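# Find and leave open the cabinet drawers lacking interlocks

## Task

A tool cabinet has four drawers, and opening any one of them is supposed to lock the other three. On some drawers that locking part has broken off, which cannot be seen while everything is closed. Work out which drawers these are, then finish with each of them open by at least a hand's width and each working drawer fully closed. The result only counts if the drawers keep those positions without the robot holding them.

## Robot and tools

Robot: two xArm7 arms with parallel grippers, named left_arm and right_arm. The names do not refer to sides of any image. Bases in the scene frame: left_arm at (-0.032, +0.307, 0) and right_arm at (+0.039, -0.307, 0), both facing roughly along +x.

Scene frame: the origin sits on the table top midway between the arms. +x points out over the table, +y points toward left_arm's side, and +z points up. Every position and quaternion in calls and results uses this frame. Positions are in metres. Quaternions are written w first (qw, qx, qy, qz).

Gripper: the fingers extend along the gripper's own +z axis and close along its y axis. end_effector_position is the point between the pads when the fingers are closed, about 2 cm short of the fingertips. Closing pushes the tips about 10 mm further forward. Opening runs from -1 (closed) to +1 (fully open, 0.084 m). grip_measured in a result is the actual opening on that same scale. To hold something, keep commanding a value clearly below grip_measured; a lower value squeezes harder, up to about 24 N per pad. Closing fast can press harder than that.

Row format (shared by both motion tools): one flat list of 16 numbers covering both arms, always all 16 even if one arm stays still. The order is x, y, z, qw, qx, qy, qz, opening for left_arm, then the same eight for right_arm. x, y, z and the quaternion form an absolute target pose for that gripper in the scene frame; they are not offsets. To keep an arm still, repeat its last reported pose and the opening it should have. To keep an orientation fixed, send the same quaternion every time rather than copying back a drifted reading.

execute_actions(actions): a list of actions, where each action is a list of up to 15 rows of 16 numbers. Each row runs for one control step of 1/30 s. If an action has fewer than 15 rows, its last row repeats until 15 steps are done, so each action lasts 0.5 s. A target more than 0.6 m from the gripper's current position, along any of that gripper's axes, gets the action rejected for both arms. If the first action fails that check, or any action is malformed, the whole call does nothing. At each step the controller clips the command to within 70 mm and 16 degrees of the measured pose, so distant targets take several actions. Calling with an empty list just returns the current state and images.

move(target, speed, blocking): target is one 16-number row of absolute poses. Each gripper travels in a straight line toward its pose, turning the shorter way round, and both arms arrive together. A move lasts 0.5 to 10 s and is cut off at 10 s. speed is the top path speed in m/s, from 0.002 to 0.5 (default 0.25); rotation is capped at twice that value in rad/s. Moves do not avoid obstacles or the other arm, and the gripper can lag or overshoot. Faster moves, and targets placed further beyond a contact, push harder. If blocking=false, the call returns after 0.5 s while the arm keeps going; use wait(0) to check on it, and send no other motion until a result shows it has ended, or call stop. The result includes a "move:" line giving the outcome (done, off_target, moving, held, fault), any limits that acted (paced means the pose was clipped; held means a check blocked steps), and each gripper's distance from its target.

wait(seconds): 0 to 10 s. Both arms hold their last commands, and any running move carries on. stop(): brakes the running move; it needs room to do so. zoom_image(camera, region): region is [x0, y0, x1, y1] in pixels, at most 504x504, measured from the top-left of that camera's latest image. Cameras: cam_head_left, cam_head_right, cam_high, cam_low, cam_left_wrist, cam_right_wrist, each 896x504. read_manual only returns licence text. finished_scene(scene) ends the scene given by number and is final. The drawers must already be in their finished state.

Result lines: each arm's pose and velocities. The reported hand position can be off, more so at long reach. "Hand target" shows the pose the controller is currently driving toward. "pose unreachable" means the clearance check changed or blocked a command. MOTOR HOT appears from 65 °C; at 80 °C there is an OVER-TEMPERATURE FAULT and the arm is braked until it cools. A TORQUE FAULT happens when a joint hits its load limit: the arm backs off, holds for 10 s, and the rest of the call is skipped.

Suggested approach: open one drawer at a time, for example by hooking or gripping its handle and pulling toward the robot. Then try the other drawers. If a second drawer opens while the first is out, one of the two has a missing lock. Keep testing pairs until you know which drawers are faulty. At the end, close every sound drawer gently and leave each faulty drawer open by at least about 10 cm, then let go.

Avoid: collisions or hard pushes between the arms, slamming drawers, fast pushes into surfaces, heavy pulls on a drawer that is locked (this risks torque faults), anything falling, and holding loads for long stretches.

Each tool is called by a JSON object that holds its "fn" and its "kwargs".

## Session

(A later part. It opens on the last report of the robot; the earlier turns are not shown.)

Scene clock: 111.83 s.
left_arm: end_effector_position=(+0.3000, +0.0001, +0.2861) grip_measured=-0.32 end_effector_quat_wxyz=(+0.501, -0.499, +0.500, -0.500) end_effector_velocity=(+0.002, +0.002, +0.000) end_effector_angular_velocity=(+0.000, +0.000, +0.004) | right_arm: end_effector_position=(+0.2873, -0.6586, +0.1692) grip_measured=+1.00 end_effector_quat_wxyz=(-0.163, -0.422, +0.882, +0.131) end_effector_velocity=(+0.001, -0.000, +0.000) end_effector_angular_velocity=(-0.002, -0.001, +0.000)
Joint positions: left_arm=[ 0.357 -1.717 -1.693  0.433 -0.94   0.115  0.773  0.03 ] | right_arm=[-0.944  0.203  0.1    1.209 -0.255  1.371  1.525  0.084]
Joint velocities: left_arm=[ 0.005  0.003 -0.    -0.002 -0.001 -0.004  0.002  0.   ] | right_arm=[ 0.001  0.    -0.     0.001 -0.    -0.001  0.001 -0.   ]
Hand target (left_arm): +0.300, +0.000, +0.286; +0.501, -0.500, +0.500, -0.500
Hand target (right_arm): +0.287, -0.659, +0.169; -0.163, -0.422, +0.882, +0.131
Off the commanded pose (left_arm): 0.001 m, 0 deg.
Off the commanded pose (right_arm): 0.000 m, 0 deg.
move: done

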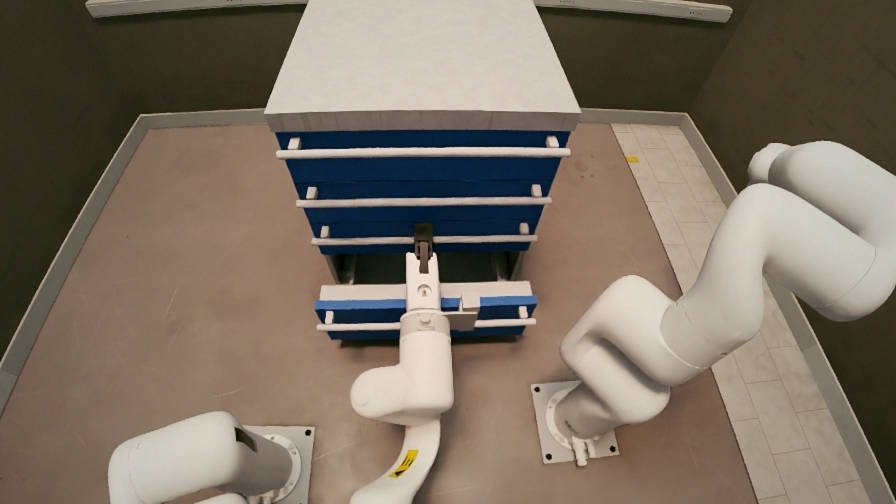

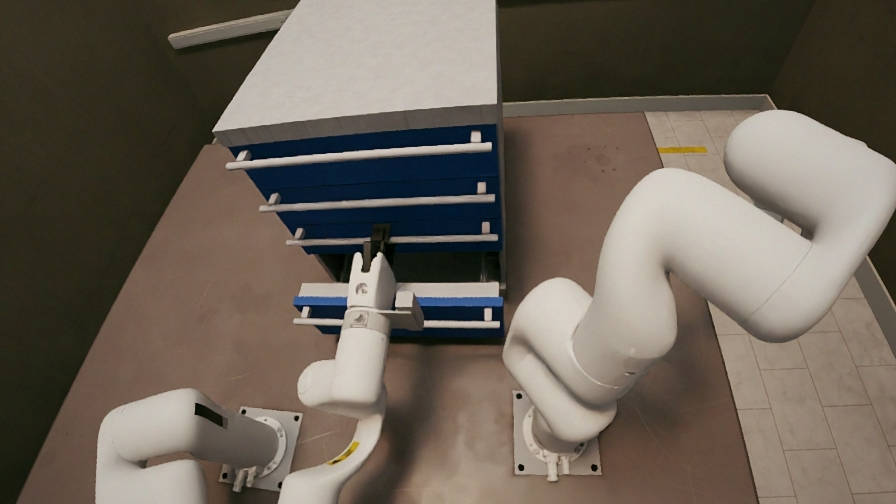

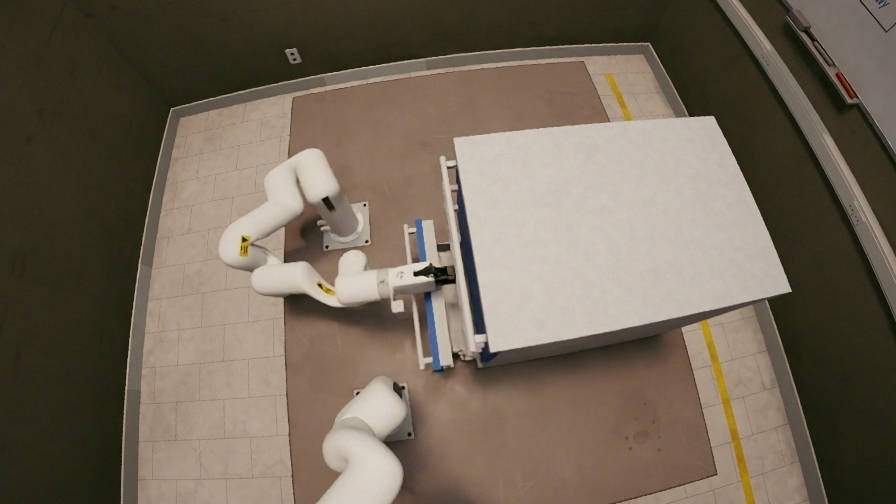

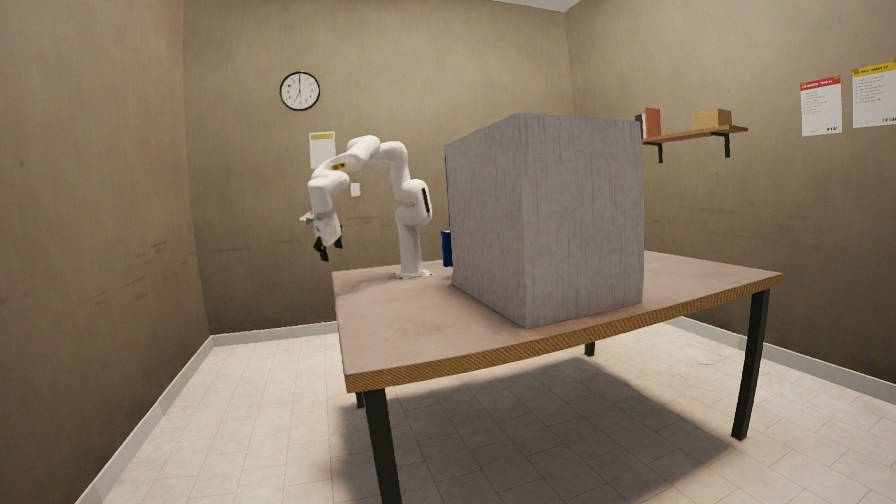

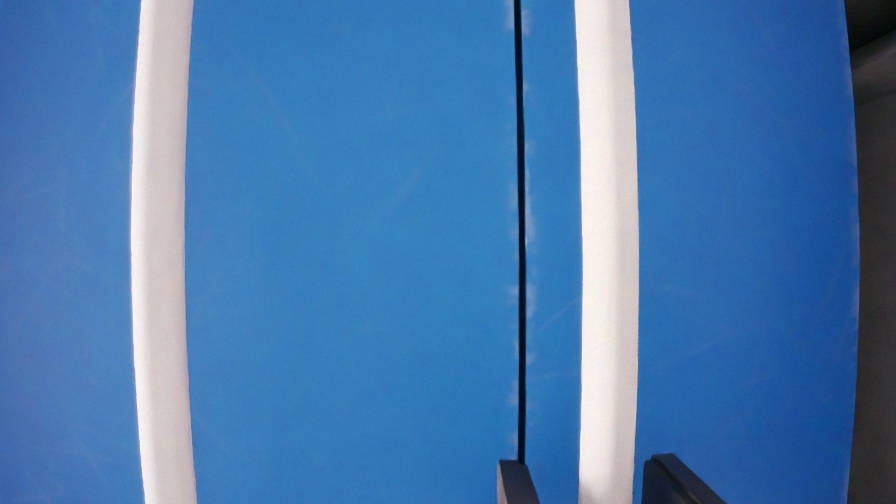

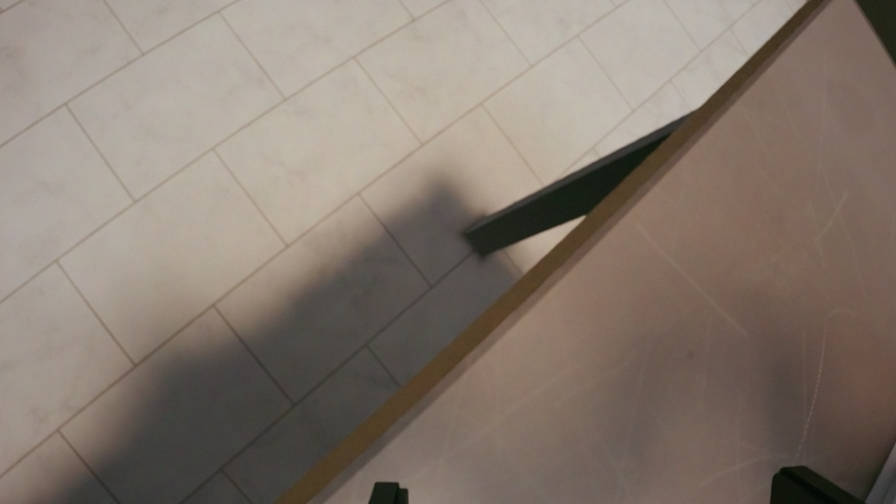

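{"fn": "execute_actions", "kwargs": {"actions": [[[0.301,0,0.2853,-0.5,0.5,-0.5,0.5,-0.62,0.2873,-0.6586,0.1692,-0.163,-0.422,0.882,0.131,1]],[[0.301,0,0.2853,-0.5,0.5,-0.5,0.5,-1,0.2873,-0.6586,0.1692,-0.163,-0.422,0.882,0.131,1]],[[0.300,0,0.2853,-0.5,0.5,-0.5,0.5,-1,0.2873,-0.6586,0.1692,-0.163,-0.422,0.882,0.131,1],[0.299,0,0.2853,-0.5,0.5,-0.5,0.5,-1,0.2873,-0.6586,0.1692,-0.163,-0.422,0.882,0.131,1],[0.298,0,0.2853,-0.5,0.5,-0.5,0.5,-1,0.2873,-0.6586,0.1692,-0.163,-0.422,0.882,0.131,1],[0.297,0,0.2853,-0.5,0.5,-0.5,0.5,-1,0.2873,-0.6586,0.1692,-0.163,-0.422,0.882,0.131,1],[0.296,0,0.2853,-0.5,0.5,-0.5,0.5,-1,0.2873,-0.6586,0.1692,-0.163,-0.422,0.882,0.131,1],[0.295,0,0.2853,-0.5,0.5,-0.5,0.5,-1,0.2873,-0.6586,0.1692,-0.163,-0.422,0.882,0.131,1],[0.294,0,0.2853,-0.5,0.5,-0.5,0.5,-1,0.2873,-0.6586,0.1692,-0.163,-0.422,0.882,0.131,1],[0.293,0,0.2853,-0.5,0.5,-0.5,0.5,-1,0.2873,-0.6586,0.1692,-0.163,-0.422,0.882,0.131,1],[0.292,0,0.2853,-0.5,0.5,-0.5,0.5,-1,0.2873,-0.6586,0.1692,-0.163,-0.422,0.882,0.131,1],[0.291,0,0.2853,-0.5,0.5,-0.5,0.5,-1,0.2873,-0.6586,0.1692,-0.163,-0.422,0.882,0.131,1],[0.290,0,0.2853,-0.5,0.5,-0.5,0.5,-1,0.2873,-0.6586,0.1692,-0.163,-0.422,0.882,0.131,1]]]}}

{"fn": "execute_actions", "kwargs": {"actions": []}}

Scene clock: 131.33 s.
left_arm: end_effector_position=(+0.2910, +0.0011, +0.2853) grip_measured=-0.74 end_effector_quat_wxyz=(+0.501, -0.501, +0.499, -0.499) end_effector_velocity=(-0.006, +0.001, -0.000) end_effector_angular_velocity=(-0.002, +0.001, +0.002) | right_arm: end_effector_position=(+0.2873, -0.6586, +0.1692) grip_measured=+1.00 end_effector_quat_wxyz=(-0.163, -0.422, +0.882, +0.131) end_effector_velocity=(-0.001, +0.000, -0.000) end_effector_angular_velocity=(+0.001, +0.001, -0.001)
Joint positions: left_arm=[ 0.311 -1.747 -1.693  0.419 -0.929  0.163  0.753  0.011] | right_arm=[-0.944  0.203  0.1    1.209 -0.255  1.371  1.525  0.084]
Joint velocities: left_arm=[-0.029 -0.017  0.001 -0.008  0.007  0.03  -0.011 -0.   ] | right_arm=[-0.    -0.    -0.    -0.001  0.     0.    -0.     0.   ]
Hand target (left_arm): +0.290, -0.000, +0.285; +0.500, -0.500, +0.500, -0.500
Hand target (right_arm): +0.287, -0.659, +0.169; -0.163, -0.422, +0.882, +0.131
Off the commanded pose (left_arm): 0.002 m, 0 deg.
Off the commanded pose (right_arm): 0.000 m, 0 deg.

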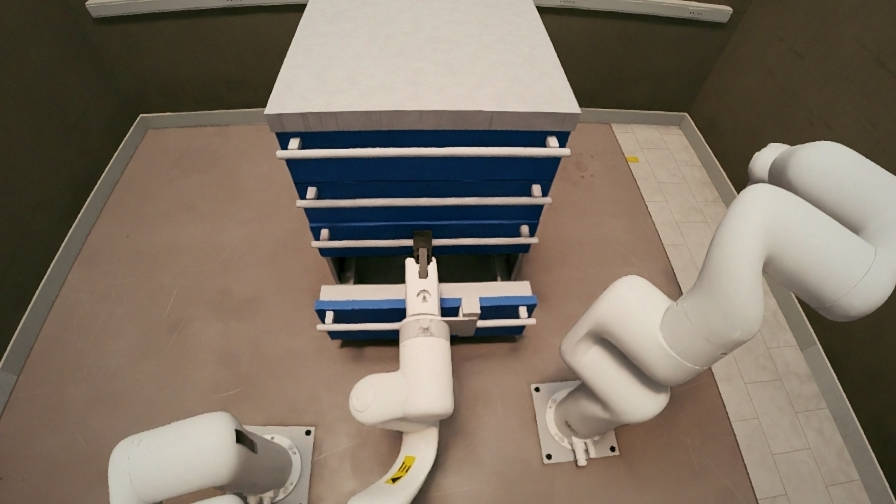

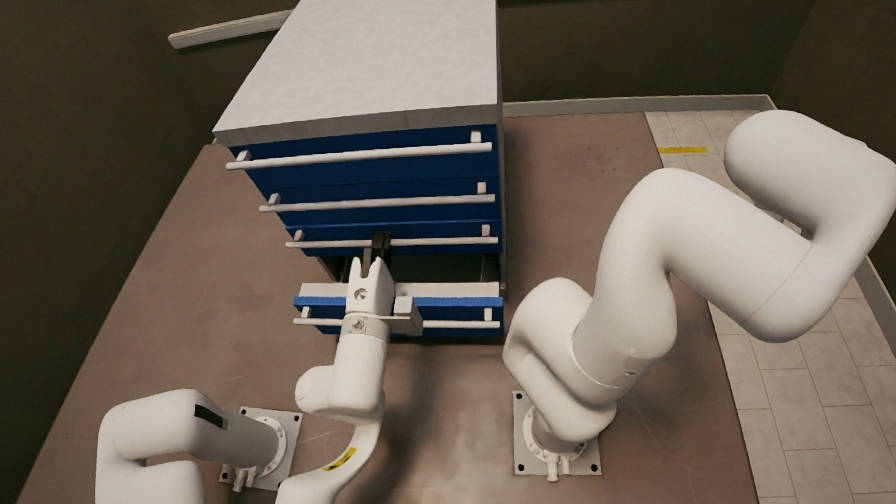

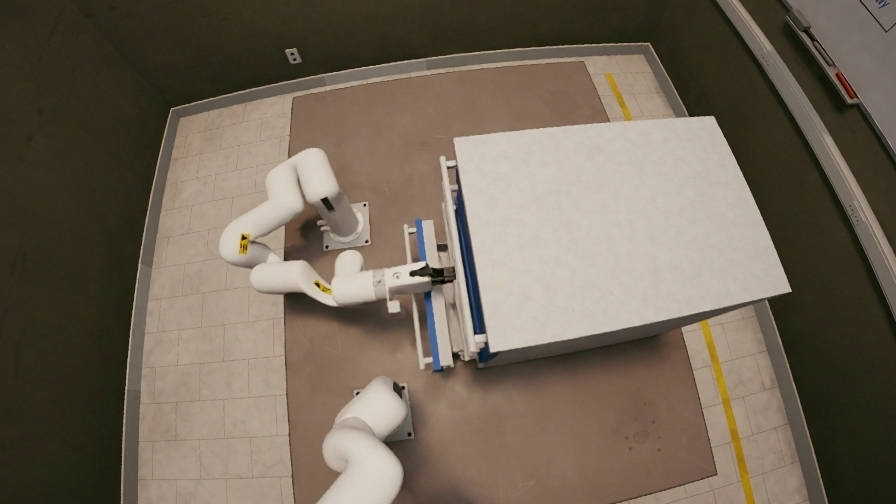

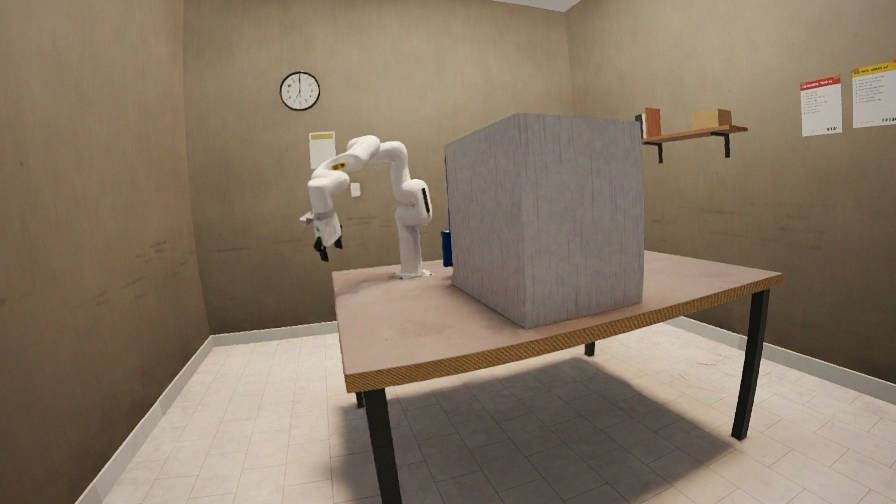

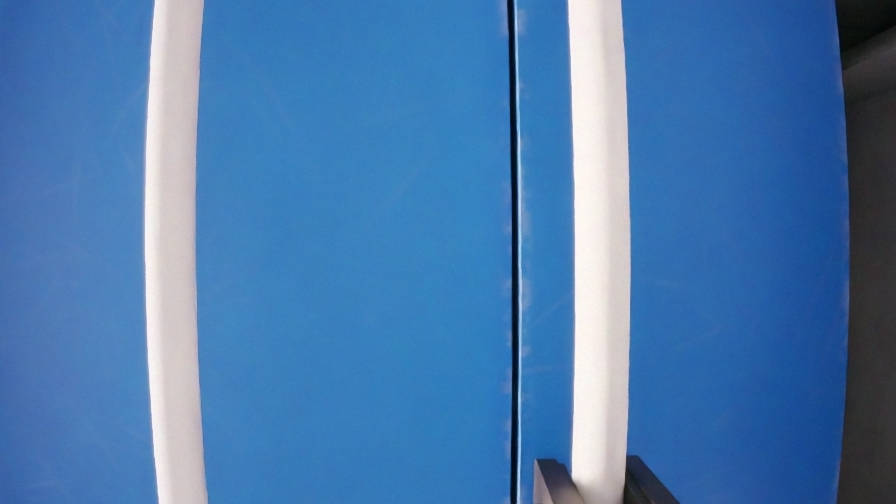

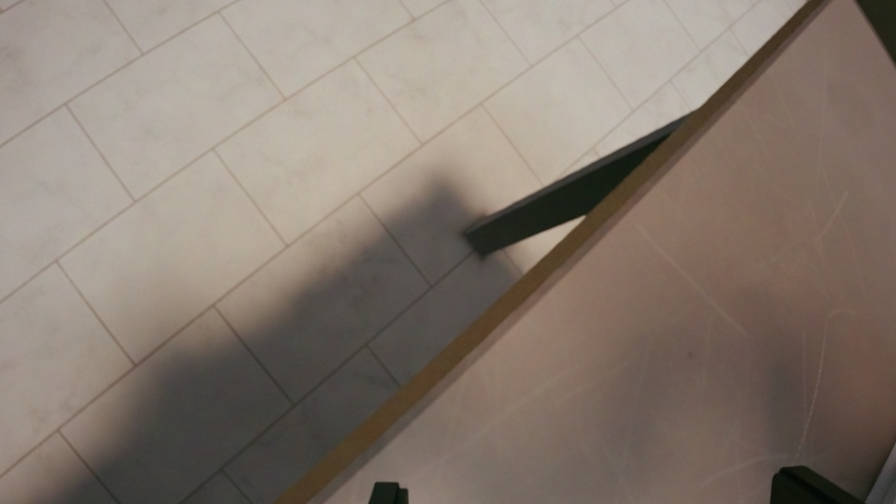

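Scene clock: 131.33 s.
left_arm: end_effector_position=(+0.2910, +0.0011, +0.2853) grip_measured=-0.74 end_effector_quat_wxyz=(+0.501, -0.501, +0.499, -0.499) end_effector_velocity=(-0.006, +0.001, -0.000) end_effector_angular_velocity=(-0.002, +0.001, +0.002) | right_arm: end_effector_position=(+0.2873, -0.6586, +0.1692) grip_measured=+1.00 end_effector_quat_wxyz=(-0.163, -0.422, +0.882, +0.131) end_effector_velocity=(-0.001, +0.000, -0.000) end_effector_angular_velocity=(+0.001, +0.001, -0.001)
Joint positions: left_arm=[ 0.311 -1.747 -1.693  0.419 -0.929  0.163  0.753  0.011] | right_arm=[-0.944  0.203  0.1    1.209 -0.255  1.371  1.525  0.084]
Joint velocities: left_arm=[-0.029 -0.017  0.001 -0.008  0.007  0.03  -0.011 -0.   ] | right_arm=[-0.    -0.    -0.    -0.001  0.     0.    -0.     0.   ]
Hand target (left_arm): +0.290, -0.000, +0.285; +0.500, -0.500, +0.500, -0.500
Hand target (right_arm): +0.287, -0.659, +0.169; -0.163, -0.422, +0.882, +0.131
Off the commanded pose (left_arm): 0.002 m, 0 deg.
Off the commanded pose (right_arm): 0.000 m, 0 deg.

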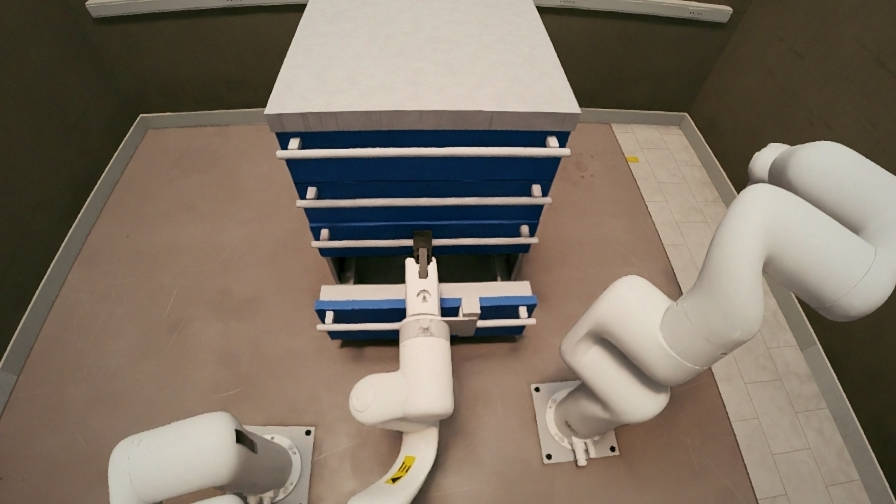

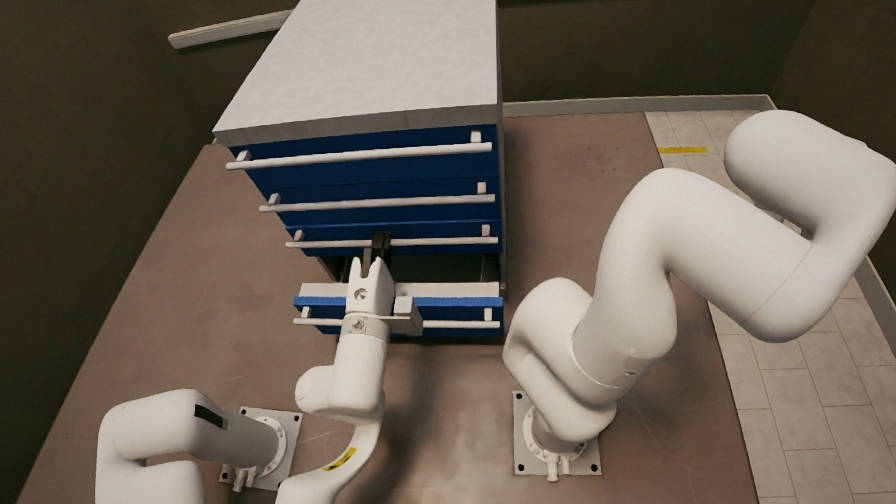

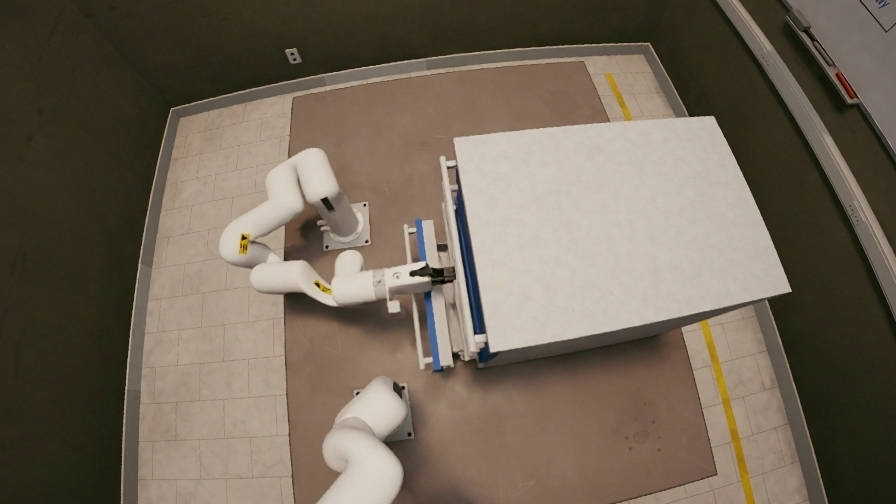

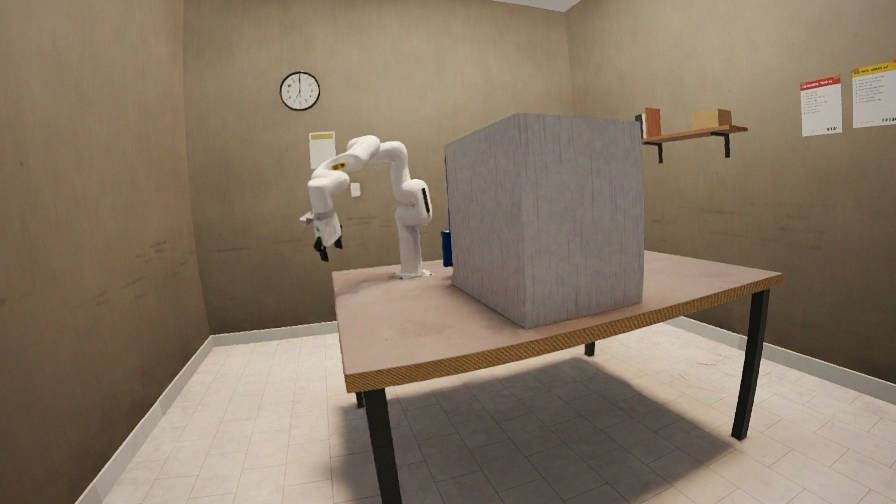

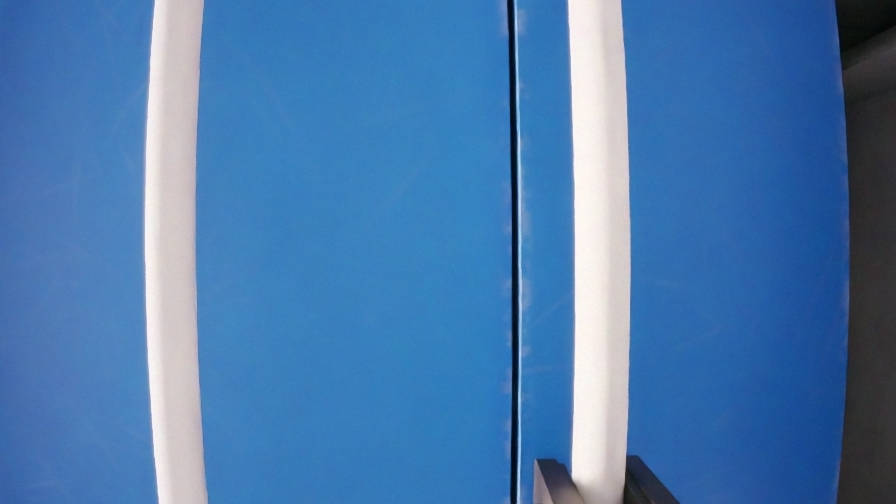

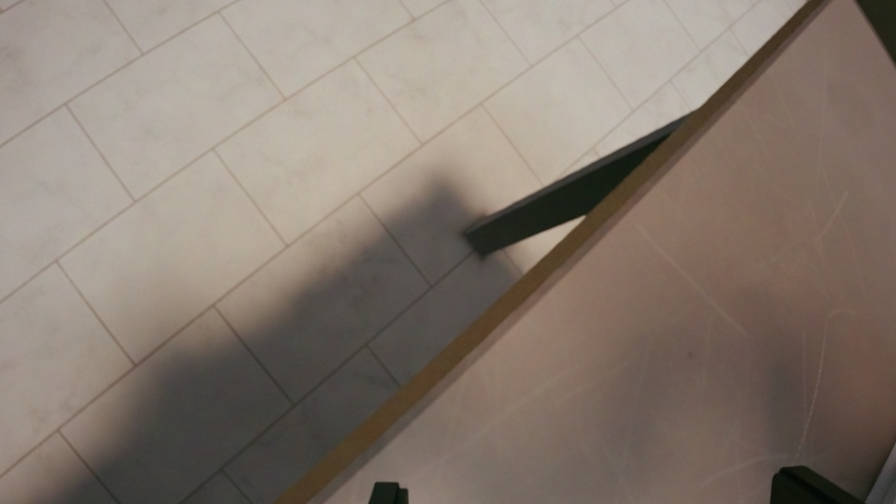

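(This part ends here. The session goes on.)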